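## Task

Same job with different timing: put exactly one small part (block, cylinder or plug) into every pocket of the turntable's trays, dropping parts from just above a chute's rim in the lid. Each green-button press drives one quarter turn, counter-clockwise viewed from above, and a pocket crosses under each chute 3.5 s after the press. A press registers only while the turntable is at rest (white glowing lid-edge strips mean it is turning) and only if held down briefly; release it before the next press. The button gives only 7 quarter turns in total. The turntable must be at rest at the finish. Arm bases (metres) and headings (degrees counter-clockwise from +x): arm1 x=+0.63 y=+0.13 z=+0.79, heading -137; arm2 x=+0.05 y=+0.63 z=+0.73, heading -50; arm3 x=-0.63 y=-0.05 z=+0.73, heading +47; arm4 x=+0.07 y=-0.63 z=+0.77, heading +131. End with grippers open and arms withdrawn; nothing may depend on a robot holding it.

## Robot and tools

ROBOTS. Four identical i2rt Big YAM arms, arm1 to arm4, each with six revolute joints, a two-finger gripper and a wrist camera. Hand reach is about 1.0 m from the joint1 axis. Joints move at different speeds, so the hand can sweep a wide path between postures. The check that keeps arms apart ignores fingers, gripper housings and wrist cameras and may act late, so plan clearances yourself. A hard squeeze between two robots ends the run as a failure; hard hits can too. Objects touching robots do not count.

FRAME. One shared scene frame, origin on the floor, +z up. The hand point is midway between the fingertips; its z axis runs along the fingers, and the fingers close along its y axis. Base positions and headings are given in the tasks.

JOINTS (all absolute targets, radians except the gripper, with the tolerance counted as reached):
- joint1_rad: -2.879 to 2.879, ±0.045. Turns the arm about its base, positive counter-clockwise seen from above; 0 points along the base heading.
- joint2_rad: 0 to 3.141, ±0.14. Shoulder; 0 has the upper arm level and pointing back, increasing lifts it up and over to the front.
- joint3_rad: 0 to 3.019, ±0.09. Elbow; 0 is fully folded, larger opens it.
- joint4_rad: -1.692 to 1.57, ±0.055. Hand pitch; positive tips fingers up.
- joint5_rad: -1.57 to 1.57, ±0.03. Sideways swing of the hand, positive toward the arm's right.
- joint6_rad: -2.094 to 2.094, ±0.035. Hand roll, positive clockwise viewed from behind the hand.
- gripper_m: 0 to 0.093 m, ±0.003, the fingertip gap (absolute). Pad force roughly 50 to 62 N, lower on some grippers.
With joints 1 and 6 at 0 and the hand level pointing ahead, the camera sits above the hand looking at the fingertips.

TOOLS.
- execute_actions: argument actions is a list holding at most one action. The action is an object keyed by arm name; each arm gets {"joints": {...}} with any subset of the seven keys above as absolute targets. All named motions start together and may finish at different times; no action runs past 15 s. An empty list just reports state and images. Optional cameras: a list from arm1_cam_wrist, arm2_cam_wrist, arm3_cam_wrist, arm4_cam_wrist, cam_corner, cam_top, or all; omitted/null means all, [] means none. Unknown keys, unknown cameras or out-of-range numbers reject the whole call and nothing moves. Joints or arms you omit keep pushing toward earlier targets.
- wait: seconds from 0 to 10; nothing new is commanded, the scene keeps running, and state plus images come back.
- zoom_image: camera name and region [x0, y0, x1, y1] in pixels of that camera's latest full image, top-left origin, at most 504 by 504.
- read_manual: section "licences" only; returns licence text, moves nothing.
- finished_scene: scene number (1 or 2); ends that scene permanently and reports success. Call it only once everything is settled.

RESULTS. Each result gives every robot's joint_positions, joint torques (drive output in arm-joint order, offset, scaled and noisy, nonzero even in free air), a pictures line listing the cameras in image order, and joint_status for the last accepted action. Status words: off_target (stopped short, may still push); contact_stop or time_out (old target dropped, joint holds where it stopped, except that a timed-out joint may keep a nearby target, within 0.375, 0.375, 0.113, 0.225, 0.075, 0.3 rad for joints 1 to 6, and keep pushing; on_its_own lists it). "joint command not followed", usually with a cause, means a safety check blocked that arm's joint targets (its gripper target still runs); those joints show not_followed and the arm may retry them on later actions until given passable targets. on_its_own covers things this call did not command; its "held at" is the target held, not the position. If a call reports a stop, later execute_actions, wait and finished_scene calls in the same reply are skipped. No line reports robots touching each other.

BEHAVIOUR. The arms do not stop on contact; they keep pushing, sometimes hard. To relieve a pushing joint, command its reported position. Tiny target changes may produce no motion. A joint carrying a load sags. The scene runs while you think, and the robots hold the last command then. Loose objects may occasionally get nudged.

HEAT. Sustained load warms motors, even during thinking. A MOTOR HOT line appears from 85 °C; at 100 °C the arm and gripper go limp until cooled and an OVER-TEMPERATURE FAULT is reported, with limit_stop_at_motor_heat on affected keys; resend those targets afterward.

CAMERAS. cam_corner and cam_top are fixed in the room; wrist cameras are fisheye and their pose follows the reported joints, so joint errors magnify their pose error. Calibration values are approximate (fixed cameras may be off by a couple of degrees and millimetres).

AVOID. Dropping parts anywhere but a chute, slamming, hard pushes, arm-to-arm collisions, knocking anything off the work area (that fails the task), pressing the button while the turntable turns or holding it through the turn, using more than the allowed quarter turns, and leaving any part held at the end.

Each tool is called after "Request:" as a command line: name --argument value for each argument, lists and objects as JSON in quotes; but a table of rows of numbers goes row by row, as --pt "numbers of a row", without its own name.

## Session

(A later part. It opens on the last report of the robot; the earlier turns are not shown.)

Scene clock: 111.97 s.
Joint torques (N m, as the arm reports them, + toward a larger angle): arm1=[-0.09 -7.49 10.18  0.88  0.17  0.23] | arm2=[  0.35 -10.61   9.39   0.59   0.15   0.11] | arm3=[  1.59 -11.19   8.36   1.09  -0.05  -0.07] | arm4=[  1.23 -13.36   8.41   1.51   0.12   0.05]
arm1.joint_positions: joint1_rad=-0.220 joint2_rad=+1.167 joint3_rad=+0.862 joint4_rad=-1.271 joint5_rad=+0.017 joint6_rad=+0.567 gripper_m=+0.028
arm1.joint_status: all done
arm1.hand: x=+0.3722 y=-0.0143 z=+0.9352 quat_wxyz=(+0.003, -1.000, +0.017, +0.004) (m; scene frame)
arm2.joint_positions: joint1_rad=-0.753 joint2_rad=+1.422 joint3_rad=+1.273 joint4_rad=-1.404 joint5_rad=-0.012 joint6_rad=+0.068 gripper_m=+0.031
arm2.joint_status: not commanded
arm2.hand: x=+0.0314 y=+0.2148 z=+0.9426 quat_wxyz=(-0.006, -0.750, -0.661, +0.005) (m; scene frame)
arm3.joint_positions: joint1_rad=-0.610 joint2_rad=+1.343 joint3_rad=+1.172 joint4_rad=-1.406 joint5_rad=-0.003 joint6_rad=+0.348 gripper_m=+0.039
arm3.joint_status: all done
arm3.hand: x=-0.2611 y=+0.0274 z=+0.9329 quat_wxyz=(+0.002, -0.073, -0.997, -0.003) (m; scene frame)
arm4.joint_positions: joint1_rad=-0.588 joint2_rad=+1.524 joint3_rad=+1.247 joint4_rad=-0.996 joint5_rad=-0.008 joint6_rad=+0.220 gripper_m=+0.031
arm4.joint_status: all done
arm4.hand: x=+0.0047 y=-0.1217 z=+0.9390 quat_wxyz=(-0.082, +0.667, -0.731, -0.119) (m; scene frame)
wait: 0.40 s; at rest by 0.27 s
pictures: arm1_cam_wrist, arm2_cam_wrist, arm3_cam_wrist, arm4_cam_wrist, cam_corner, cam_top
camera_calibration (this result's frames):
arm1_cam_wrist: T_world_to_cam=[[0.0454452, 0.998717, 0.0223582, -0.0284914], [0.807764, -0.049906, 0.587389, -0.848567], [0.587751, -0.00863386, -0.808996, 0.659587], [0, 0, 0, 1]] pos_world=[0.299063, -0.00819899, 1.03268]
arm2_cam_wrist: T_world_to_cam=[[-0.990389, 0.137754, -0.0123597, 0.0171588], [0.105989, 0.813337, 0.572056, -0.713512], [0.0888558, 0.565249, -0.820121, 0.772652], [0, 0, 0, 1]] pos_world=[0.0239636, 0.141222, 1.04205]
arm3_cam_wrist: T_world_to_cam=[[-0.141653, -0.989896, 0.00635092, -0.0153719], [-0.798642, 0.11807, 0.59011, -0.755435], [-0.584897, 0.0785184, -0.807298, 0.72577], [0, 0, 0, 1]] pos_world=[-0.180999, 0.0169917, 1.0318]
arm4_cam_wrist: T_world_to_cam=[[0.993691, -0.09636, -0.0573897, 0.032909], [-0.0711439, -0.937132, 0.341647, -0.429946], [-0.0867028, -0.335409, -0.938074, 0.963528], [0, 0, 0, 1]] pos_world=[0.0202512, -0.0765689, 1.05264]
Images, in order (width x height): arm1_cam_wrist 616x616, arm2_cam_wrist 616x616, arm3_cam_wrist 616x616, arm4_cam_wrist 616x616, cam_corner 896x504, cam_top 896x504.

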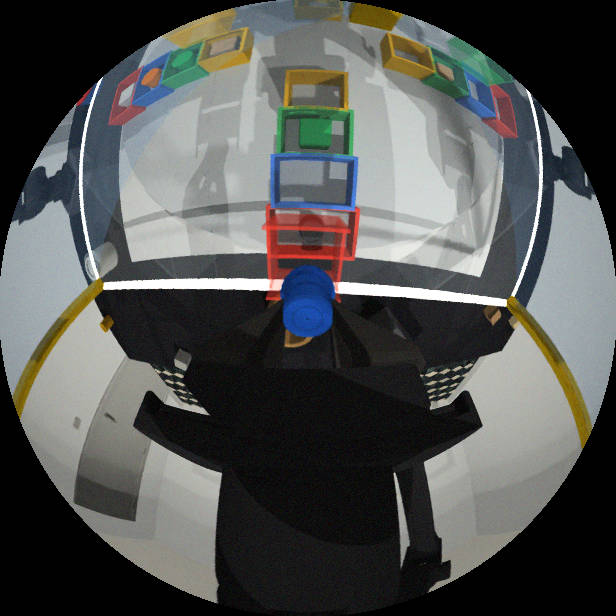

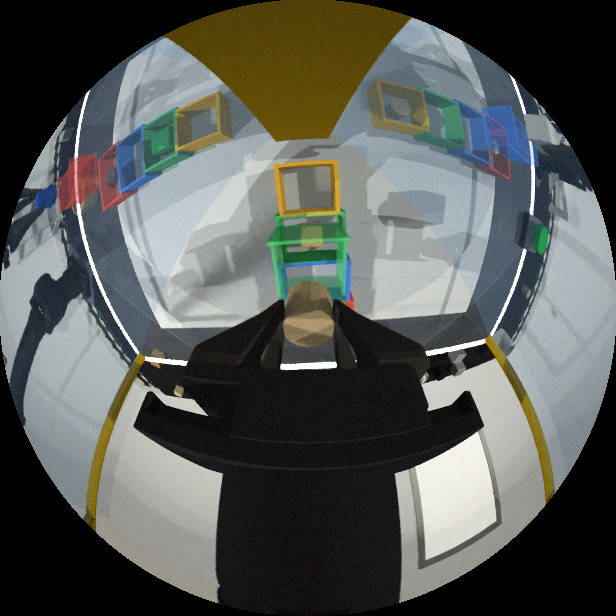

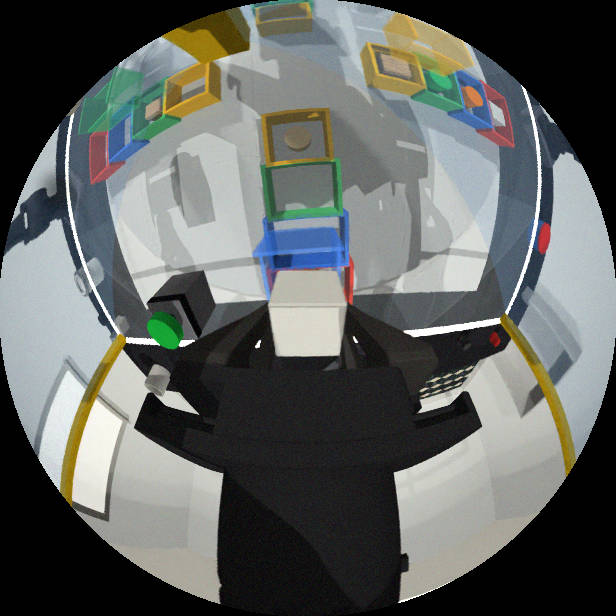

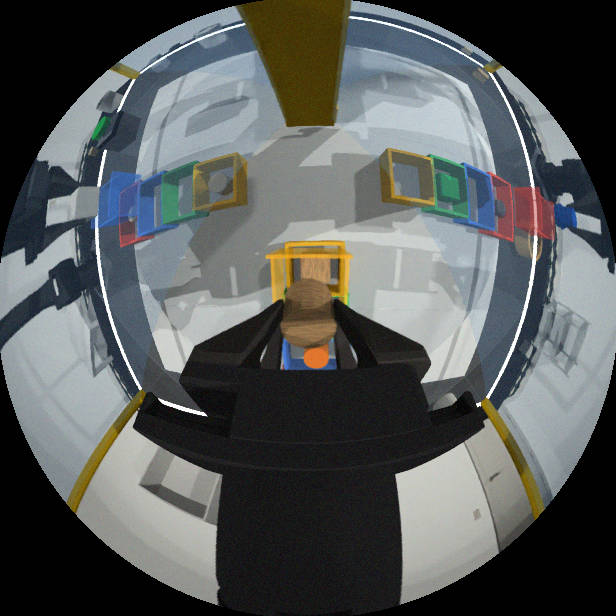

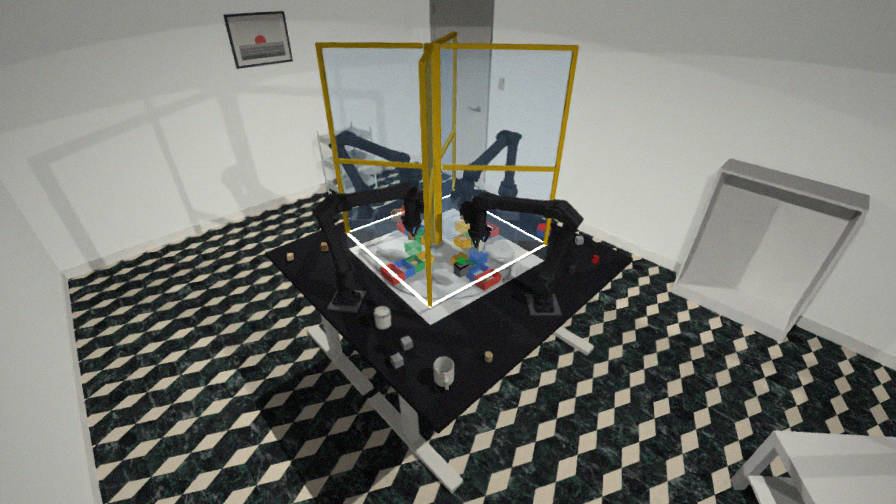

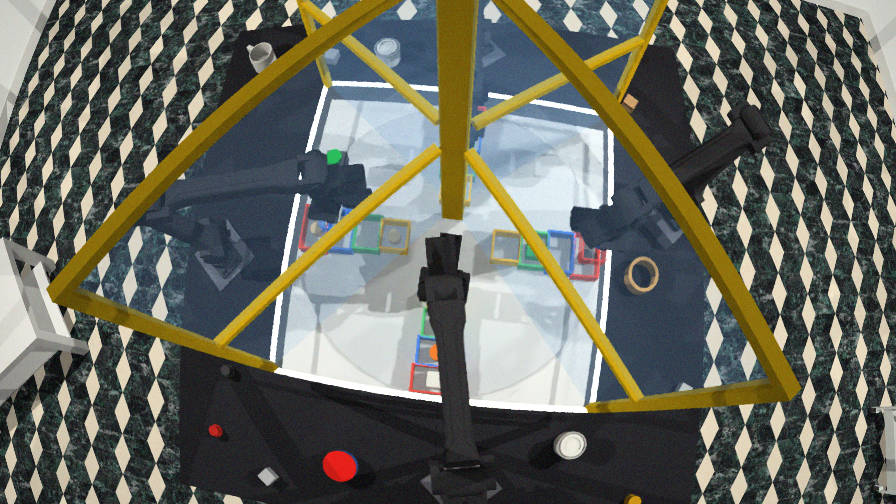

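Request:
execute_actions --actions '[{"arm3":{"joints":{"joint2_rad":1.3,"joint3_rad":1.42,"joint4_rad":-1.5}}}]' --cameras '[]'

Request:
execute_actions --actions '[{"arm3":{"joints":{"joint1_rad":-0.27,"joint2_rad":1.4}}}]' --cameras '["cam_top"]'

Request:
execute_actions --actions '[{"arm3":{"joints":{"joint2_rad":1.44,"joint3_rad":1.26,"joint4_rad":-1.367}}}]' --cameras '[]'

Request:
execute_actions --actions '[{"arm3":{"joints":{"joint2_rad":1.28,"joint4_rad":-1.5}}}]' --cameras '[]'

Request:
execute_actions --actions '[{"arm3":{"joints":{"joint1_rad":-0.588,"joint2_rad":1.33,"joint3_rad":1.18,"joint4_rad":-1.395}}}]' --cameras '[]'

Request:
wait --seconds 0.62

Request:
execute_actions --actions '[{"arm3":{"joints":{"gripper_m":0.09}}}]' --cameras '["arm3_cam_wrist"]'

Request:
execute_actions --actions '[{"arm3":{"joints":{"joint2_rad":0.75,"joint3_rad":0.95,"joint4_rad":-1.65,"joint6_rad":0}}}]' --cameras '[]'

Request:
execute_actions --actions '[{"arm3":{"joints":{"joint1_rad":0.84}}}]' --cameras '[]'

Request:
execute_actions --actions '[{"arm3":{"joints":{"joint2_rad":1.64,"joint3_rad":1.19,"joint4_rad":-1.055}}}]' --cameras '["arm3_cam_wrist","cam_top"]'

Scene clock: 127.10 s.
Joint torques (N m, as the arm reports them, + toward a larger angle): arm1=[-0.04 -7.5  10.18  0.9   0.17  0.22] | arm2=[  0.3  -10.61   9.3    0.56   0.16   0.11] | arm3=[  1.99 -10.05  11.25   0.41  -0.05  -0.08] | arm4=[  1.08 -12.99   8.5    1.41   0.09   0.03]
arm1.joint_positions: joint1_rad=-0.220 joint2_rad=+1.167 joint3_rad=+0.862 joint4_rad=-1.271 joint5_rad=+0.017 joint6_rad=+0.567 gripper_m=+0.028
arm1.joint_status: not commanded
arm1.hand: x=+0.3722 y=-0.0143 z=+0.9352 quat_wxyz=(+0.003, -1.000, +0.017, +0.004) (m; scene frame)
arm2.joint_positions: joint1_rad=-0.753 joint2_rad=+1.422 joint3_rad=+1.273 joint4_rad=-1.404 joint5_rad=-0.012 joint6_rad=+0.068 gripper_m=+0.031
arm2.joint_status: not commanded
arm2.hand: x=+0.0314 y=+0.2148 z=+0.9426 quat_wxyz=(-0.006, -0.750, -0.661, +0.005) (m; scene frame)
arm3.joint_positions: joint1_rad=-0.610 joint2_rad=+1.298 joint3_rad=+1.377 joint4_rad=-1.489 joint5_rad=-0.003 joint6_rad=+0.348 gripper_m=+0.039
arm3.joint_status: all done
arm3.hand: x=-0.2341 y=+0.0325 z=+1.0301 quat_wxyz=(-0.079, -0.072, -0.994, -0.026) (m; scene frame)
arm4.joint_positions: joint1_rad=-0.588 joint2_rad=+1.524 joint3_rad=+1.247 joint4_rad=-0.996 joint5_rad=-0.008 joint6_rad=+0.220 gripper_m=+0.031
arm4.joint_status: not commanded
arm4.hand: x=+0.0047 y=-0.1217 z=+0.9390 quat_wxyz=(-0.082, +0.667, -0.731, -0.119) (m; scene frame)
pictures: none
No camera images: the call's "cameras" was empty. Leave "cameras" out to get every camera's image.

Scene clock: 128.17 s.
Joint torques (N m, as the arm reports them, + toward a larger angle): arm1=[-0.04 -7.56 10.18  0.89  0.16  0.22] | arm2=[  0.16 -10.69   9.35   0.49   0.16   0.12] | arm3=[  0.75 -12.25  11.18   0.17   0.07  -0.08] | arm4=[  0.64 -13.31   8.39   1.48   0.12   0.03]
arm1.joint_positions: joint1_rad=-0.220 joint2_rad=+1.167 joint3_rad=+0.862 joint4_rad=-1.271 joint5_rad=+0.017 joint6_rad=+0.567 gripper_m=+0.028
arm1.joint_status: not commanded
arm1.hand: x=+0.3722 y=-0.0143 z=+0.9352 quat_wxyz=(+0.003, -1.000, +0.017, +0.004) (m; scene frame)
arm2.joint_positions: joint1_rad=-0.753 joint2_rad=+1.422 joint3_rad=+1.273 joint4_rad=-1.404 joint5_rad=-0.012 joint6_rad=+0.068 gripper_m=+0.031
arm2.joint_status: not commanded
arm2.hand: x=+0.0314 y=+0.2148 z=+0.9426 quat_wxyz=(-0.006, -0.750, -0.661, +0.005) (m; scene frame)
arm3.joint_positions: joint1_rad=-0.258 joint2_rad=+1.412 joint3_rad=+1.377 joint4_rad=-1.490 joint5_rad=-0.005 joint6_rad=+0.348 gripper_m=+0.039
arm3.joint_status: all done
arm3.hand: x=-0.2723 y=+0.1737 z=+0.9859 quat_wxyz=(-0.022, +0.103, -0.994, -0.015) (m; scene frame)
arm4.joint_positions: joint1_rad=-0.588 joint2_rad=+1.524 joint3_rad=+1.247 joint4_rad=-0.996 joint5_rad=-0.008 joint6_rad=+0.220 gripper_m=+0.031
arm4.joint_status: not commanded
arm4.hand: x=+0.0047 y=-0.1217 z=+0.9390 quat_wxyz=(-0.082, +0.667, -0.731, -0.119) (m; scene frame)
pictures: cam_top
Images, in order (width x height): cam_top 896x504.

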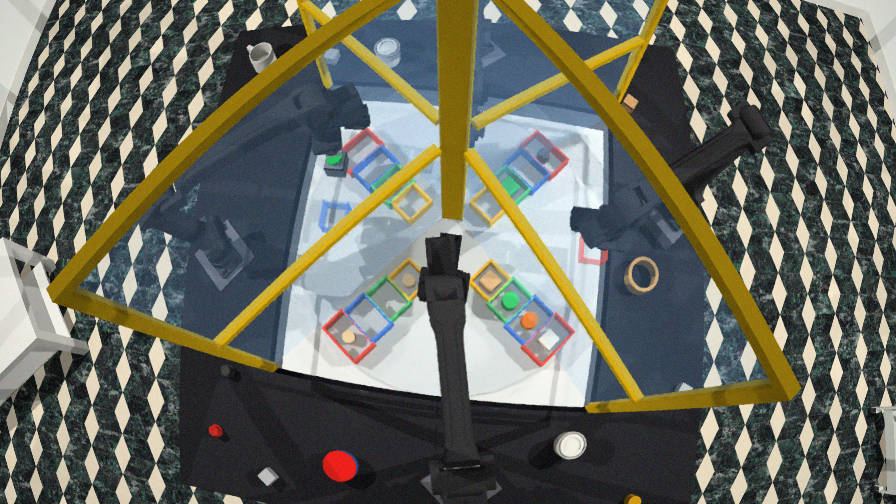

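Scene clock: 128.93 s.
Joint torques (N m, as the arm reports them, + toward a larger angle): arm1=[-0.07 -7.48 10.17  0.89  0.17  0.22] | arm2=[  0.22 -10.33   9.34   0.52   0.16   0.11] | arm3=[  0.54 -10.1    7.18   1.31  -0.03  -0.1 ] | arm4=[  1.25 -12.97   8.45   1.45   0.12   0.05]
arm1.joint_positions: joint1_rad=-0.220 joint2_rad=+1.167 joint3_rad=+0.862 joint4_rad=-1.271 joint5_rad=+0.017 joint6_rad=+0.567 gripper_m=+0.028
arm1.joint_status: not commanded
arm1.hand: x=+0.3722 y=-0.0143 z=+0.9352 quat_wxyz=(+0.003, -1.000, +0.017, +0.004) (m; scene frame)
arm2.joint_positions: joint1_rad=-0.753 joint2_rad=+1.422 joint3_rad=+1.273 joint4_rad=-1.404 joint5_rad=-0.012 joint6_rad=+0.068 gripper_m=+0.031
arm2.joint_status: not commanded
arm2.hand: x=+0.0314 y=+0.2148 z=+0.9426 quat_wxyz=(-0.006, -0.750, -0.661, +0.005) (m; scene frame)
arm3.joint_positions: joint1_rad=-0.258 joint2_rad=+1.427 joint3_rad=+1.273 joint4_rad=-1.383 joint5_rad=-0.004 joint6_rad=+0.348 gripper_m=+0.039
arm3.joint_status: all done
arm3.hand: x=-0.2733 y=+0.1729 z=+0.9401 quat_wxyz=(-0.016, +0.103, -0.994, -0.012) (m; scene frame)
arm4.joint_positions: joint1_rad=-0.588 joint2_rad=+1.524 joint3_rad=+1.247 joint4_rad=-0.996 joint5_rad=-0.008 joint6_rad=+0.220 gripper_m=+0.031
arm4.joint_status: not commanded
arm4.hand: x=+0.0047 y=-0.1217 z=+0.9390 quat_wxyz=(-0.082, +0.667, -0.731, -0.119) (m; scene frame)
pictures: none
No camera images: the call's "cameras" was empty. Leave "cameras" out to get every camera's image.

Scene clock: 130.07 s.
Joint torques (N m, as the arm reports them, + toward a larger angle): arm1=[-0.13 -7.49 10.2   0.9   0.16  0.22] | arm2=[  0.49 -10.66   9.3    0.58   0.15   0.12] | arm3=[ 0.69 -9.19  8.55  0.34  0.01 -0.07] | arm4=[  1.14 -13.11   8.37   1.51   0.09   0.01]
arm1.joint_positions: joint1_rad=-0.220 joint2_rad=+1.167 joint3_rad=+0.862 joint4_rad=-1.271 joint5_rad=+0.017 joint6_rad=+0.567 gripper_m=+0.028
arm1.joint_status: not commanded
arm1.hand: x=+0.3722 y=-0.0143 z=+0.9352 quat_wxyz=(+0.003, -1.000, +0.017, +0.004) (m; scene frame)
arm2.joint_positions: joint1_rad=-0.753 joint2_rad=+1.422 joint3_rad=+1.273 joint4_rad=-1.404 joint5_rad=-0.012 joint6_rad=+0.068 gripper_m=+0.031
arm2.joint_status: not commanded
arm2.hand: x=+0.0314 y=+0.2148 z=+0.9426 quat_wxyz=(-0.006, -0.750, -0.661, +0.005) (m; scene frame)
arm3.joint_positions: joint1_rad=-0.258 joint2_rad=+1.278 joint3_rad=+1.254 joint4_rad=-1.490 joint5_rad=-0.004 joint6_rad=+0.348 gripper_m=+0.039
arm3.joint_status: all done
arm3.hand: x=-0.3137 y=+0.1477 z=+0.9873 quat_wxyz=(-0.027, +0.103, -0.994, -0.016) (m; scene frame)
arm4.joint_positions: joint1_rad=-0.588 joint2_rad=+1.524 joint3_rad=+1.247 joint4_rad=-0.996 joint5_rad=-0.008 joint6_rad=+0.220 gripper_m=+0.031
arm4.joint_status: not commanded
arm4.hand: x=+0.0047 y=-0.1217 z=+0.9390 quat_wxyz=(-0.082, +0.667, -0.731, -0.119) (m; scene frame)
pictures: none
No camera images: the call's "cameras" was empty. Leave "cameras" out to get every camera's image.

Scene clock: 131.07 s.
Joint torques (N m, as the arm reports them, + toward a larger angle): arm1=[-0.08 -7.55 10.16  0.9   0.16  0.23] | arm2=[  0.2  -10.38   9.31   0.53   0.16   0.12] | arm3=[  1.21 -11.5    8.45   0.99  -0.06  -0.06] | arm4=[  0.71 -13.15   8.39   1.47   0.14   0.05]
arm1.joint_positions: joint1_rad=-0.220 joint2_rad=+1.167 joint3_rad=+0.862 joint4_rad=-1.271 joint5_rad=+0.017 joint6_rad=+0.567 gripper_m=+0.028
arm1.joint_status: not commanded
arm1.hand: x=+0.3722 y=-0.0143 z=+0.9352 quat_wxyz=(+0.003, -1.000, +0.017, +0.004) (m; scene frame)
arm2.joint_positions: joint1_rad=-0.753 joint2_rad=+1.422 joint3_rad=+1.273 joint4_rad=-1.404 joint5_rad=-0.012 joint6_rad=+0.068 gripper_m=+0.031
arm2.joint_status: not commanded
arm2.hand: x=+0.0314 y=+0.2148 z=+0.9426 quat_wxyz=(-0.006, -0.750, -0.661, +0.005) (m; scene frame)
arm3.joint_positions: joint1_rad=-0.595 joint2_rad=+1.343 joint3_rad=+1.172 joint4_rad=-1.406 joint5_rad=-0.003 joint6_rad=+0.348 gripper_m=+0.039
arm3.joint_status: all done
arm3.hand: x=-0.2623 y=+0.0330 z=+0.9328 quat_wxyz=(+0.002, -0.065, -0.998, -0.003) (m; scene frame)
arm4.joint_positions: joint1_rad=-0.588 joint2_rad=+1.524 joint3_rad=+1.247 joint4_rad=-0.996 joint5_rad=-0.008 joint6_rad=+0.220 gripper_m=+0.031
arm4.joint_status: not commanded
arm4.hand: x=+0.0047 y=-0.1217 z=+0.9390 quat_wxyz=(-0.082, +0.667, -0.731, -0.119) (m; scene frame)
pictures: none
No camera images: the call's "cameras" was empty. Leave "cameras" out to get every camera's image.

Scene clock: 131.70 s.
Joint torques (N m, as the arm reports them, + toward a larger angle): arm1=[-0.06 -7.54 10.21  0.89  0.17  0.22] | arm2=[  0.32 -10.51   9.3    0.57   0.17   0.13] | arm3=[  2.01 -11.28   8.4    1.01  -0.08  -0.09] | arm4=[  1.23 -13.     8.43   1.65   0.11  -0.01]
arm1.joint_positions: joint1_rad=-0.220 joint2_rad=+1.167 joint3_rad=+0.862 joint4_rad=-1.271 joint5_rad=+0.017 joint6_rad=+0.567 gripper_m=+0.028
arm1.joint_status: not commanded
arm1.hand: x=+0.3722 y=-0.0143 z=+0.9352 quat_wxyz=(+0.003, -1.000, +0.017, +0.004) (m; scene frame)
arm2.joint_positions: joint1_rad=-0.753 joint2_rad=+1.422 joint3_rad=+1.273 joint4_rad=-1.404 joint5_rad=-0.012 joint6_rad=+0.068 gripper_m=+0.031
arm2.joint_status: not commanded
arm2.hand: x=+0.0314 y=+0.2148 z=+0.9426 quat_wxyz=(-0.006, -0.750, -0.661, +0.005) (m; scene frame)
arm3.joint_positions: joint1_rad=-0.595 joint2_rad=+1.343 joint3_rad=+1.172 joint4_rad=-1.406 joint5_rad=-0.003 joint6_rad=+0.348 gripper_m=+0.039
arm3.joint_status: all done
arm3.hand: x=-0.2623 y=+0.0330 z=+0.9328 quat_wxyz=(+0.002, -0.065, -0.998, -0.003) (m; scene frame)
arm4.joint_positions: joint1_rad=-0.588 joint2_rad=+1.524 joint3_rad=+1.247 joint4_rad=-0.996 joint5_rad=-0.008 joint6_rad=+0.220 gripper_m=+0.031
arm4.joint_status: not commanded
arm4.hand: x=+0.0047 y=-0.1217 z=+0.9390 quat_wxyz=(-0.082, +0.667, -0.731, -0.119) (m; scene frame)
wait: 0.63 s; at rest by 0.27 s
pictures: arm1_cam_wrist, arm2_cam_wrist, arm3_cam_wrist, arm4_cam_wrist, cam_corner, cam_top
camera_calibration (this result's frames):
arm1_cam_wrist: T_world_to_cam=[[0.0454452, 0.998717, 0.0223582, -0.0284914], [0.807764, -0.049906, 0.587389, -0.848567], [0.587751, -0.00863386, -0.808996, 0.659587], [0, 0, 0, 1]] pos_world=[0.299063, -0.00819899, 1.03268]
arm2_cam_wrist: T_world_to_cam=[[-0.990389, 0.137754, -0.0123597, 0.0171588], [0.105989, 0.813337, 0.572056, -0.713512], [0.0888558, 0.565249, -0.820121, 0.772652], [0, 0, 0, 1]] pos_world=[0.0239636, 0.141222, 1.04205]
arm3_cam_wrist: T_world_to_cam=[[-0.12615, -0.99199, 0.00652336, -0.00598201], [-0.800222, 0.105645, 0.590325, -0.757178], [-0.586285, 0.0692494, -0.80714, 0.724346], [0, 0, 0, 1]] pos_world=[-0.181992, 0.0238977, 1.03167]
arm4_cam_wrist: T_world_to_cam=[[0.993691, -0.09636, -0.0573897, 0.032909], [-0.0711439, -0.937132, 0.341647, -0.429946], [-0.0867028, -0.335409, -0.938074, 0.963528], [0, 0, 0, 1]] pos_world=[0.0202512, -0.0765689, 1.05264]
Images, in order (width x height): arm1_cam_wrist 616x616, arm2_cam_wrist 616x616, arm3_cam_wrist 616x616, arm4_cam_wrist 616x616, cam_corner 896x504, cam_top 896x504.

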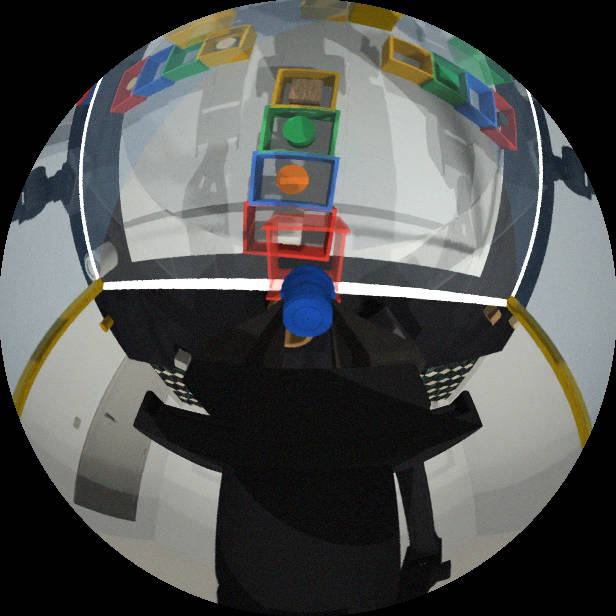

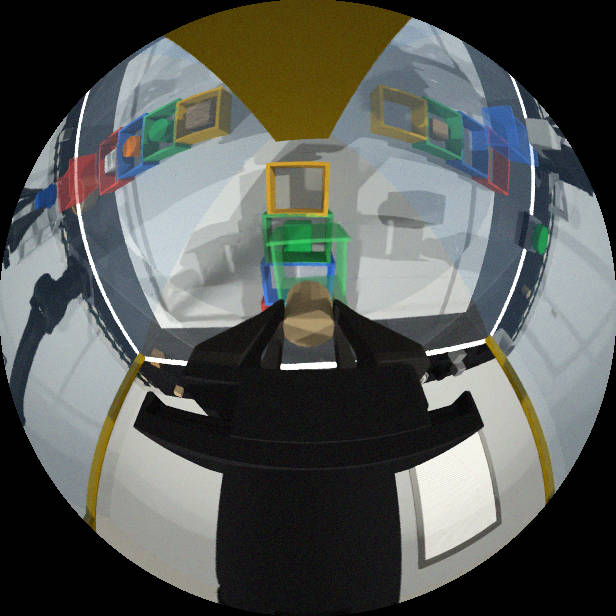

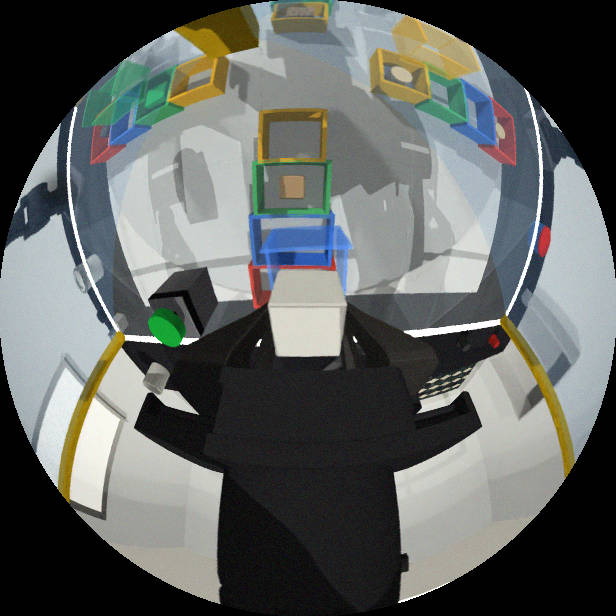

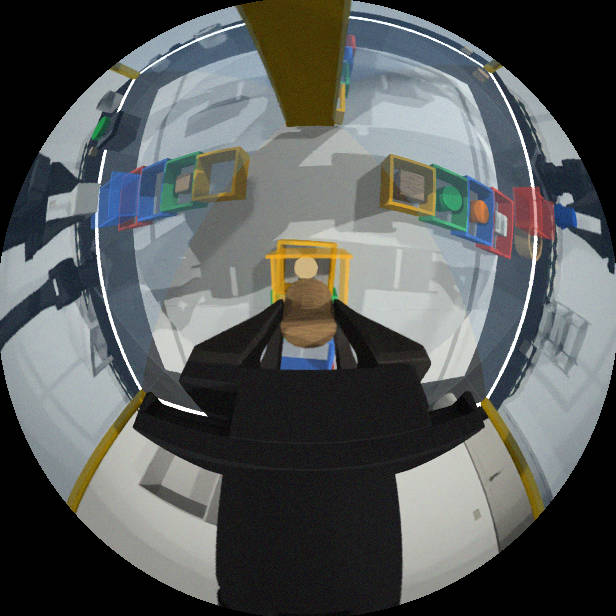

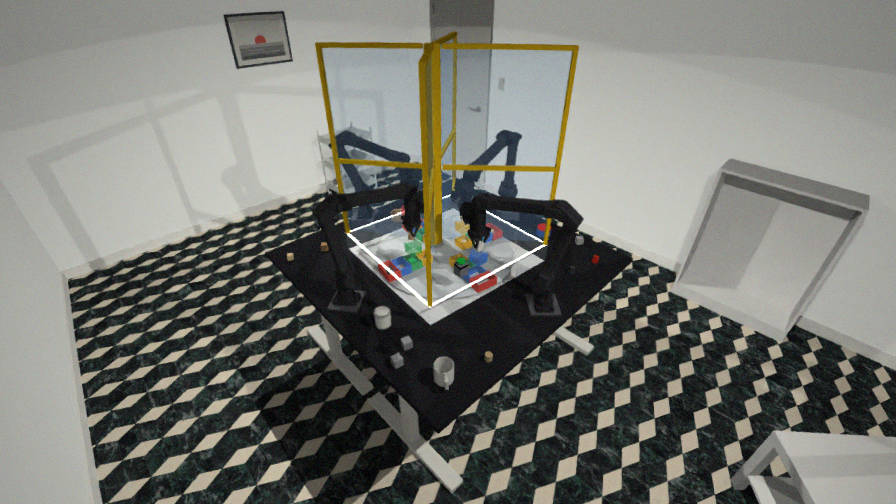

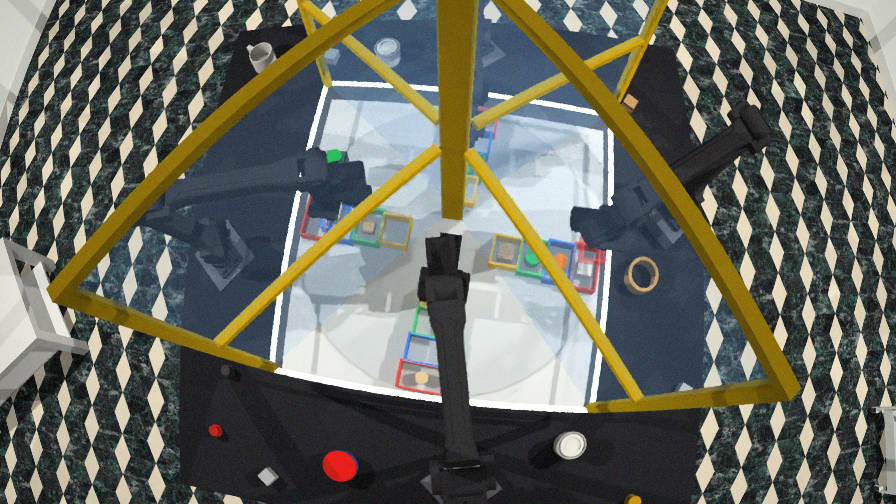

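Scene clock: 132.37 s.
Joint torques (N m, as the arm reports them, + toward a larger angle): arm1=[-0.11 -7.62 10.19  0.91  0.17  0.22] | arm2=[  0.28 -10.56   9.33   0.54   0.15   0.11] | arm3=[  1.84 -10.9    8.75   1.03  -0.06  -0.11] | arm4=[  0.83 -13.32   8.57   1.45   0.11   0.02]
arm1.joint_positions: joint1_rad=-0.220 joint2_rad=+1.167 joint3_rad=+0.862 joint4_rad=-1.271 joint5_rad=+0.017 joint6_rad=+0.567 gripper_m=+0.028
arm1.joint_status: not commanded
arm1.hand: x=+0.3722 y=-0.0143 z=+0.9352 quat_wxyz=(+0.003, -1.000, +0.017, +0.004) (m; scene frame)
arm2.joint_positions: joint1_rad=-0.753 joint2_rad=+1.422 joint3_rad=+1.273 joint4_rad=-1.404 joint5_rad=-0.012 joint6_rad=+0.068 gripper_m=+0.031
arm2.joint_status: not commanded
arm2.hand: x=+0.0314 y=+0.2148 z=+0.9426 quat_wxyz=(-0.006, -0.750, -0.661, +0.005) (m; scene frame)
arm3.joint_positions: joint1_rad=-0.595 joint2_rad=+1.340 joint3_rad=+1.172 joint4_rad=-1.406 joint5_rad=-0.003 joint6_rad=+0.348 gripper_m=+0.090
arm3.joint_status: all done
arm3.hand: x=-0.2625 y=+0.0329 z=+0.9340 quat_wxyz=(+0.000, -0.065, -0.998, -0.004) (m; scene frame)
arm4.joint_positions: joint1_rad=-0.588 joint2_rad=+1.524 joint3_rad=+1.247 joint4_rad=-0.996 joint5_rad=-0.008 joint6_rad=+0.220 gripper_m=+0.031
arm4.joint_status: not commanded
arm4.hand: x=+0.0047 y=-0.1217 z=+0.9390 quat_wxyz=(-0.082, +0.667, -0.731, -0.119) (m; scene frame)
pictures: arm3_cam_wrist
camera_calibration (this result's frames):
arm3_cam_wrist: T_world_to_cam=[[-0.126185, -0.991992, 0.00536427, -0.00500945], [-0.802195, 0.105221, 0.587717, -0.756162], [-0.583575, 0.0698581, -0.809049, 0.727661], [0, 0, 0, 1]] pos_world=[-0.182577, 0.0237615, 1.03315]
Images, in order (width x height): arm3_cam_wrist 616x616.

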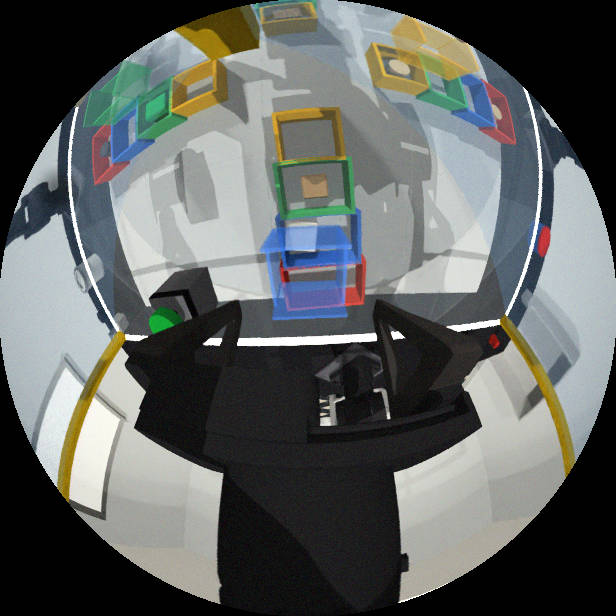

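Scene clock: 133.73 s.
Joint torques (N m, as the arm reports them, + toward a larger angle): arm1=[-0.06 -7.54 10.18  0.89  0.17  0.23] | arm2=[  0.06 -10.48   9.32   0.56   0.14   0.11] | arm3=[ 2.03 -0.55  8.33  0.43 -0.11 -0.12] | arm4=[  0.77 -13.63   8.47   1.49   0.15   0.02]
arm1.joint_positions: joint1_rad=-0.220 joint2_rad=+1.167 joint3_rad=+0.862 joint4_rad=-1.271 joint5_rad=+0.017 joint6_rad=+0.567 gripper_m=+0.028
arm1.joint_status: not commanded
arm1.hand: x=+0.3722 y=-0.0143 z=+0.9352 quat_wxyz=(+0.003, -1.000, +0.017, +0.004) (m; scene frame)
arm2.joint_positions: joint1_rad=-0.753 joint2_rad=+1.422 joint3_rad=+1.273 joint4_rad=-1.404 joint5_rad=-0.012 joint6_rad=+0.068 gripper_m=+0.031
arm2.joint_status: not commanded
arm2.hand: x=+0.0314 y=+0.2148 z=+0.9426 quat_wxyz=(-0.006, -0.750, -0.661, +0.005) (m; scene frame)
arm3.joint_positions: joint1_rad=-0.595 joint2_rad=+0.745 joint3_rad=+0.949 joint4_rad=-1.641 joint5_rad=-0.003 joint6_rad=+0.010 gripper_m=+0.090
arm3.joint_status: all done
arm3.hand: x=-0.4394 y=-0.0065 z=+0.9988 quat_wxyz=(-0.068, +0.103, -0.992, -0.011) (m; scene frame)
arm4.joint_positions: joint1_rad=-0.588 joint2_rad=+1.524 joint3_rad=+1.247 joint4_rad=-0.996 joint5_rad=-0.008 joint6_rad=+0.220 gripper_m=+0.031
arm4.joint_status: not commanded
arm4.hand: x=+0.0047 y=-0.1217 z=+0.9390 quat_wxyz=(-0.082, +0.667, -0.731, -0.119) (m; scene frame)
pictures: none
No camera images: the call's "cameras" was empty. Leave "cameras" out to get every camera's image.

Scene clock: 135.43 s.
Joint torques (N m, as the arm reports them, + toward a larger angle): arm1=[-0.05 -7.57 10.18  0.89  0.17  0.23] | arm2=[  0.1  -10.53   9.27   0.61   0.15   0.12] | arm3=[ 2.37 -0.86  8.13  0.45  0.01 -0.07] | arm4=[  0.48 -13.18   8.6    1.37   0.11   0.  ]
arm1.joint_positions: joint1_rad=-0.220 joint2_rad=+1.167 joint3_rad=+0.862 joint4_rad=-1.271 joint5_rad=+0.017 joint6_rad=+0.567 gripper_m=+0.028
arm1.joint_status: not commanded
arm1.hand: x=+0.3722 y=-0.0143 z=+0.9352 quat_wxyz=(+0.003, -1.000, +0.017, +0.004) (m; scene frame)
arm2.joint_positions: joint1_rad=-0.753 joint2_rad=+1.422 joint3_rad=+1.273 joint4_rad=-1.404 joint5_rad=-0.012 joint6_rad=+0.068 gripper_m=+0.031
arm2.joint_status: not commanded
arm2.hand: x=+0.0314 y=+0.2148 z=+0.9426 quat_wxyz=(-0.006, -0.750, -0.661, +0.005) (m; scene frame)
arm3.joint_positions: joint1_rad=+0.831 joint2_rad=+0.746 joint3_rad=+0.949 joint4_rad=-1.641 joint5_rad=-0.004 joint6_rad=+0.008 gripper_m=+0.090
arm3.joint_status: all done
arm3.hand: x=-0.6456 y=+0.1470 z=+0.9987 quat_wxyz=(-0.046, +0.728, -0.682, -0.050) (m; scene frame)
arm4.joint_positions: joint1_rad=-0.588 joint2_rad=+1.524 joint3_rad=+1.247 joint4_rad=-0.996 joint5_rad=-0.008 joint6_rad=+0.220 gripper_m=+0.031
arm4.joint_status: not commanded
arm4.hand: x=+0.0047 y=-0.1217 z=+0.9390 quat_wxyz=(-0.082, +0.667, -0.731, -0.119) (m; scene frame)
pictures: none
No camera images: the call's "cameras" was empty. Leave "cameras" out to get every camera's image.

Scene clock: 136.90 s.
Joint torques (N m, as the arm reports them, + toward a larger angle): arm1=[-0.1  -7.58 10.19  0.89  0.16  0.22] | arm2=[  0.17 -10.74   9.31   0.57   0.16   0.11] | arm3=[  2.14 -16.08   8.26   1.16  -0.02  -0.06] | arm4=[  0.93 -13.54   8.44   1.46   0.15   0.05]
arm1.joint_positions: joint1_rad=-0.220 joint2_rad=+1.167 joint3_rad=+0.862 joint4_rad=-1.271 joint5_rad=+0.017 joint6_rad=+0.567 gripper_m=+0.028
arm1.joint_status: not commanded
arm1.hand: x=+0.3722 y=-0.0143 z=+0.9352 quat_wxyz=(+0.003, -1.000, +0.017, +0.004) (m; scene frame)
arm2.joint_positions: joint1_rad=-0.753 joint2_rad=+1.422 joint3_rad=+1.273 joint4_rad=-1.404 joint5_rad=-0.012 joint6_rad=+0.068 gripper_m=+0.031
arm2.joint_status: not commanded
arm2.hand: x=+0.0314 y=+0.2148 z=+0.9426 quat_wxyz=(-0.006, -0.750, -0.661, +0.005) (m; scene frame)
arm3.joint_positions: joint1_rad=+0.831 joint2_rad=+1.650 joint3_rad=+1.175 joint4_rad=-1.068 joint5_rad=-0.004 joint6_rad=+0.008 gripper_m=+0.090
arm3.joint_status: all done
arm3.hand: x=-0.6646 y=+0.4169 z=+0.8117 quat_wxyz=(-0.011, +0.730, -0.684, -0.012) (m; scene frame)
arm4.joint_positions: joint1_rad=-0.588 joint2_rad=+1.524 joint3_rad=+1.247 joint4_rad=-0.996 joint5_rad=-0.008 joint6_rad=+0.220 gripper_m=+0.031
arm4.joint_status: not commanded
arm4.hand: x=+0.0047 y=-0.1217 z=+0.9390 quat_wxyz=(-0.082, +0.667, -0.731, -0.119) (m; scene frame)
pictures: arm3_cam_wrist, cam_top
camera_calibration (this result's frames):
arm3_cam_wrist: T_world_to_cam=[[0.997648, 0.0674052, 0.0124528, 0.625237], [0.0488859, -0.827016, 0.560049, -0.0704715], [0.0480489, -0.558123, -0.828366, 1.06455], [0, 0, 0, 1]] pos_world=[-0.671472, 0.493725, 0.913519]
Images, in order (width x height): arm3_cam_wrist 616x616, cam_top 896x504.

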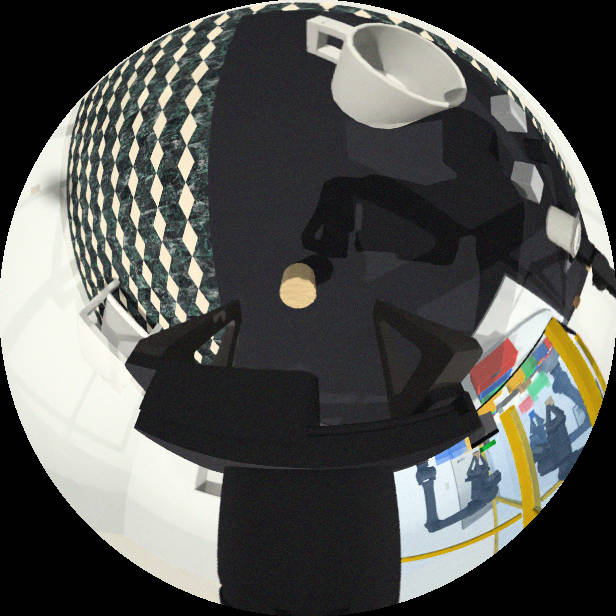

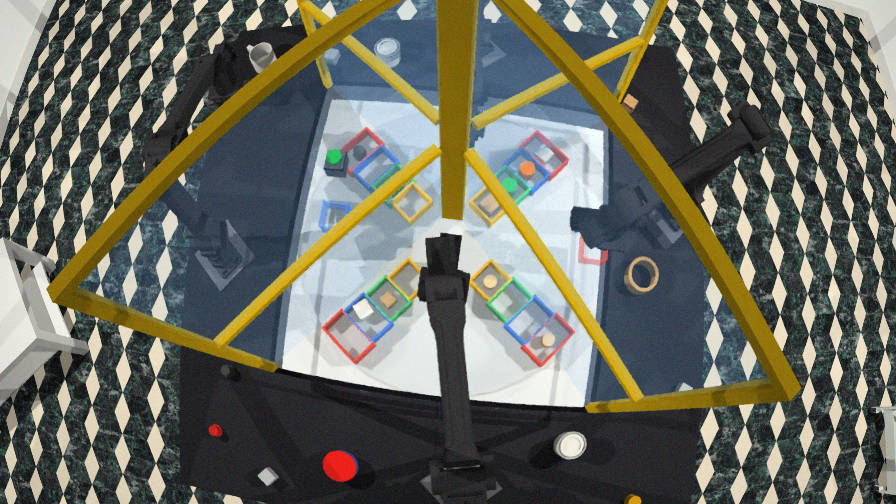

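Request:
execute_actions --actions '[{"arm3":{"joints":{"joint1_rad":0.858,"joint2_rad":1.73,"joint3_rad":1.096,"joint4_rad":-0.912}}}]' --cameras '["arm3_cam_wrist"]'

Request:
execute_actions --actions '[{"arm3":{"joints":{"gripper_m":0.015}}}]' --cameras '[]'

Request:
execute_actions --actions '[{"arm3":{"joints":{"joint2_rad":0.75,"joint3_rad":1.0,"joint4_rad":-1.65}}}]' --cameras '[]'

Request:
execute_actions --actions '[{"arm3":{"joints":{"joint1_rad":-0.265,"joint3_rad":1.2,"joint6_rad":0.34}}}]' --cameras '[]'

Request:
execute_actions --actions '[{"arm3":{"joints":{"joint2_rad":1.4,"joint3_rad":1.42,"joint4_rad":-1.49}}}]' --cameras '["arm3_cam_wrist"]'

Scene clock: 146.13 s.
Joint torques (N m, as the arm reports them, + toward a larger angle): arm1=[-0.07 -7.57 10.18  0.9   0.16  0.22] | arm2=[  0.28 -10.62   9.33   0.49   0.17   0.11] | arm3=[  2.01 -15.88   6.93   1.19   0.01  -0.07] | arm4=[  1.18 -13.48   8.34   1.5    0.14   0.03]
arm1.joint_positions: joint1_rad=-0.220 joint2_rad=+1.167 joint3_rad=+0.862 joint4_rad=-1.271 joint5_rad=+0.017 joint6_rad=+0.567 gripper_m=+0.028
arm1.joint_status: not commanded
arm1.hand: x=+0.3722 y=-0.0143 z=+0.9352 quat_wxyz=(+0.003, -1.000, +0.017, +0.004) (m; scene frame)
arm2.joint_positions: joint1_rad=-0.753 joint2_rad=+1.422 joint3_rad=+1.273 joint4_rad=-1.404 joint5_rad=-0.012 joint6_rad=+0.068 gripper_m=+0.031
arm2.joint_status: not commanded
arm2.hand: x=+0.0314 y=+0.2148 z=+0.9426 quat_wxyz=(-0.006, -0.750, -0.661, +0.005) (m; scene frame)
arm3.joint_positions: joint1_rad=+0.848 joint2_rad=+1.740 joint3_rad=+1.088 joint4_rad=-0.925 joint5_rad=-0.004 joint6_rad=+0.008 gripper_m=+0.090
arm3.joint_status: all done
arm3.hand: x=-0.6711 y=+0.4054 z=+0.7442 quat_wxyz=(+0.000, +0.735, -0.678, +0.000) (m; scene frame)
arm4.joint_positions: joint1_rad=-0.588 joint2_rad=+1.524 joint3_rad=+1.247 joint4_rad=-0.996 joint5_rad=-0.008 joint6_rad=+0.220 gripper_m=+0.031
arm4.joint_status: not commanded
arm4.hand: x=+0.0047 y=-0.1217 z=+0.9390 quat_wxyz=(-0.082, +0.667, -0.731, -0.119) (m; scene frame)
pictures: arm3_cam_wrist
camera_calibration (this result's frames):
arm3_cam_wrist: T_world_to_cam=[[0.996349, 0.0844263, 0.0127225, 0.6254], [0.0608444, -0.806642, 0.587901, -0.0628357], [0.0598968, -0.58498, -0.808833, 1.00674], [0, 0, 0, 1]] pos_world=[-0.679594, 0.485437, 0.843271]
Images, in order (width x height): arm3_cam_wrist 616x616.

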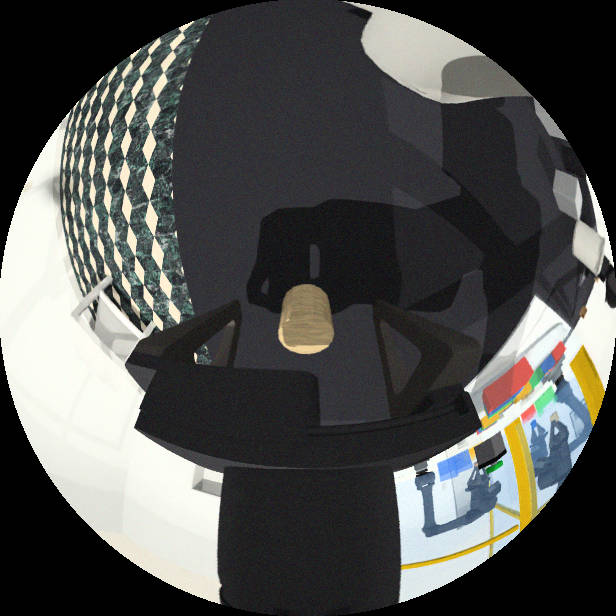

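Scene clock: 146.80 s.
Joint torques (N m, as the arm reports them, + toward a larger angle): arm1=[-0.05 -7.58 10.21  0.89  0.16  0.22] | arm2=[  0.21 -10.72   9.29   0.49   0.17   0.11] | arm3=[  2.24 -15.68   6.86   1.11  -0.01  -0.09] | arm4=[  0.95 -13.25   8.4    1.57   0.15   0.02]
arm1.joint_positions: joint1_rad=-0.220 joint2_rad=+1.167 joint3_rad=+0.862 joint4_rad=-1.271 joint5_rad=+0.017 joint6_rad=+0.567 gripper_m=+0.028
arm1.joint_status: not commanded
arm1.hand: x=+0.3722 y=-0.0143 z=+0.9352 quat_wxyz=(+0.003, -1.000, +0.017, +0.004) (m; scene frame)
arm2.joint_positions: joint1_rad=-0.753 joint2_rad=+1.422 joint3_rad=+1.273 joint4_rad=-1.404 joint5_rad=-0.012 joint6_rad=+0.068 gripper_m=+0.031
arm2.joint_status: not commanded
arm2.hand: x=+0.0314 y=+0.2148 z=+0.9426 quat_wxyz=(-0.006, -0.750, -0.661, +0.005) (m; scene frame)
arm3.joint_positions: joint1_rad=+0.848 joint2_rad=+1.740 joint3_rad=+1.088 joint4_rad=-0.925 joint5_rad=-0.004 joint6_rad=+0.008 gripper_m=+0.031
arm3.joint_status: gripper_m off_target (ended at +0.031, target +0.015)
arm3.hand: x=-0.6711 y=+0.4054 z=+0.7442 quat_wxyz=(+0.000, +0.735, -0.678, +0.000) (m; scene frame)
arm4.joint_positions: joint1_rad=-0.588 joint2_rad=+1.524 joint3_rad=+1.247 joint4_rad=-0.996 joint5_rad=-0.008 joint6_rad=+0.220 gripper_m=+0.031
arm4.joint_status: not commanded
arm4.hand: x=+0.0047 y=-0.1217 z=+0.9390 quat_wxyz=(-0.082, +0.667, -0.731, -0.119) (m; scene frame)
pictures: none
No camera images: the call's "cameras" was empty. Leave "cameras" out to get every camera's image.

Scene clock: 148.27 s.
Joint torques (N m, as the arm reports them, + toward a larger angle): arm1=[-0.09 -7.46 10.2   0.9   0.17  0.22] | arm2=[  0.32 -10.59   9.26   0.51   0.16   0.12] | arm3=[ 2.14 -0.52  8.46  0.46 -0.05 -0.08] | arm4=[  1.02 -12.97   8.52   1.59   0.16   0.04]
arm1.joint_positions: joint1_rad=-0.220 joint2_rad=+1.167 joint3_rad=+0.862 joint4_rad=-1.271 joint5_rad=+0.017 joint6_rad=+0.567 gripper_m=+0.028
arm1.joint_status: not commanded
arm1.hand: x=+0.3722 y=-0.0143 z=+0.9352 quat_wxyz=(+0.003, -1.000, +0.017, +0.004) (m; scene frame)
arm2.joint_positions: joint1_rad=-0.753 joint2_rad=+1.422 joint3_rad=+1.273 joint4_rad=-1.404 joint5_rad=-0.012 joint6_rad=+0.068 gripper_m=+0.031
arm2.joint_status: not commanded
arm2.hand: x=+0.0314 y=+0.2148 z=+0.9426 quat_wxyz=(-0.006, -0.750, -0.661, +0.005) (m; scene frame)
arm3.joint_positions: joint1_rad=+0.848 joint2_rad=+0.745 joint3_rad=+0.991 joint4_rad=-1.640 joint5_rad=-0.004 joint6_rad=+0.008 gripper_m=+0.031
arm3.joint_status: all done
arm3.hand: x=-0.6495 y=+0.1534 z=+1.0163 quat_wxyz=(-0.061, +0.733, -0.675, -0.067) (m; scene frame)
arm4.joint_positions: joint1_rad=-0.588 joint2_rad=+1.524 joint3_rad=+1.247 joint4_rad=-0.996 joint5_rad=-0.008 joint6_rad=+0.220 gripper_m=+0.031
arm4.joint_status: not commanded
arm4.hand: x=+0.0047 y=-0.1217 z=+0.9390 quat_wxyz=(-0.082, +0.667, -0.731, -0.119) (m; scene frame)
pictures: none
No camera images: the call's "cameras" was empty. Leave "cameras" out to get every camera's image.

Scene clock: 149.83 s.
Joint torques (N m, as the arm reports them, + toward a larger angle): arm1=[-0.1  -7.49 10.19  0.89  0.16  0.23] | arm2=[  0.3  -10.57   9.34   0.54   0.17   0.12] | arm3=[ 0.59 -0.6  10.57  0.85 -0.03  0.09] | arm4=[  0.74 -13.62   8.43   1.51   0.14   0.01]
arm1.joint_positions: joint1_rad=-0.220 joint2_rad=+1.167 joint3_rad=+0.862 joint4_rad=-1.271 joint5_rad=+0.017 joint6_rad=+0.567 gripper_m=+0.028
arm1.joint_status: not commanded
arm1.hand: x=+0.3722 y=-0.0143 z=+0.9352 quat_wxyz=(+0.003, -1.000, +0.017, +0.004) (m; scene frame)
arm2.joint_positions: joint1_rad=-0.753 joint2_rad=+1.422 joint3_rad=+1.273 joint4_rad=-1.404 joint5_rad=-0.012 joint6_rad=+0.068 gripper_m=+0.031
arm2.joint_status: not commanded
arm2.hand: x=+0.0314 y=+0.2148 z=+0.9426 quat_wxyz=(-0.006, -0.750, -0.661, +0.005) (m; scene frame)
arm3.joint_positions: joint1_rad=-0.256 joint2_rad=+0.749 joint3_rad=+1.162 joint4_rad=-1.642 joint5_rad=-0.003 joint6_rad=+0.330 gripper_m=+0.031
arm3.joint_status: all done
arm3.hand: x=-0.4419 y=+0.0685 z=+1.0881 quat_wxyz=(-0.155, +0.111, -0.979, -0.077) (m; scene frame)
arm4.joint_positions: joint1_rad=-0.588 joint2_rad=+1.524 joint3_rad=+1.247 joint4_rad=-0.996 joint5_rad=-0.008 joint6_rad=+0.220 gripper_m=+0.031
arm4.joint_status: not commanded
arm4.hand: x=+0.0047 y=-0.1217 z=+0.9390 quat_wxyz=(-0.082, +0.667, -0.731, -0.119) (m; scene frame)
pictures: none
No camera images: the call's "cameras" was empty. Leave "cameras" out to get every camera's image.

Scene clock: 151.37 s.
Joint torques (N m, as the arm reports them, + toward a larger angle): arm1=[-0.06 -7.55 10.18  0.89  0.16  0.22] | arm2=[  0.24 -10.61   9.31   0.54   0.14   0.12] | arm3=[  0.81 -11.77   9.57   1.    -0.01   0.08] | arm4=[  0.84 -13.12   8.48   1.5    0.16  -0.01]
arm1.joint_positions: joint1_rad=-0.220 joint2_rad=+1.167 joint3_rad=+0.862 joint4_rad=-1.271 joint5_rad=+0.017 joint6_rad=+0.567 gripper_m=+0.028
arm1.joint_status: not commanded
arm1.hand: x=+0.3722 y=-0.0143 z=+0.9352 quat_wxyz=(+0.003, -1.000, +0.017, +0.004) (m; scene frame)
arm2.joint_positions: joint1_rad=-0.753 joint2_rad=+1.422 joint3_rad=+1.273 joint4_rad=-1.404 joint5_rad=-0.012 joint6_rad=+0.068 gripper_m=+0.031
arm2.joint_status: not commanded
arm2.hand: x=+0.0314 y=+0.2148 z=+0.9426 quat_wxyz=(-0.006, -0.750, -0.661, +0.005) (m; scene frame)
arm3.joint_positions: joint1_rad=-0.256 joint2_rad=+1.403 joint3_rad=+1.400 joint4_rad=-1.499 joint5_rad=-0.003 joint6_rad=+0.331 gripper_m=+0.031
arm3.joint_status: all done
arm3.hand: x=-0.2706 y=+0.1753 z=+0.9985 quat_wxyz=(-0.032, +0.112, -0.993, -0.019) (m; scene frame)
arm4.joint_positions: joint1_rad=-0.588 joint2_rad=+1.524 joint3_rad=+1.247 joint4_rad=-0.996 joint5_rad=-0.008 joint6_rad=+0.220 gripper_m=+0.031
arm4.joint_status: not commanded
arm4.hand: x=+0.0047 y=-0.1217 z=+0.9390 quat_wxyz=(-0.082, +0.667, -0.731, -0.119) (m; scene frame)
pictures: arm3_cam_wrist
camera_calibration (this result's frames):
arm3_cam_wrist: T_world_to_cam=[[0.226777, -0.973797, -0.017092, 0.24959], [-0.823786, -0.201145, 0.530017, -0.71002], [-0.519567, -0.106115, -0.847815, 0.852063], [0, 0, 0, 1]] pos_world=[-0.198802, 0.19065, 1.10298]
Images, in order (width x height): arm3_cam_wrist 616x616.

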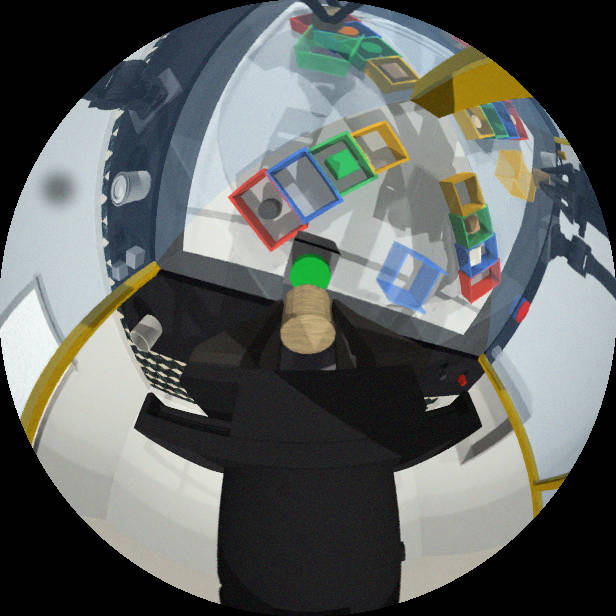

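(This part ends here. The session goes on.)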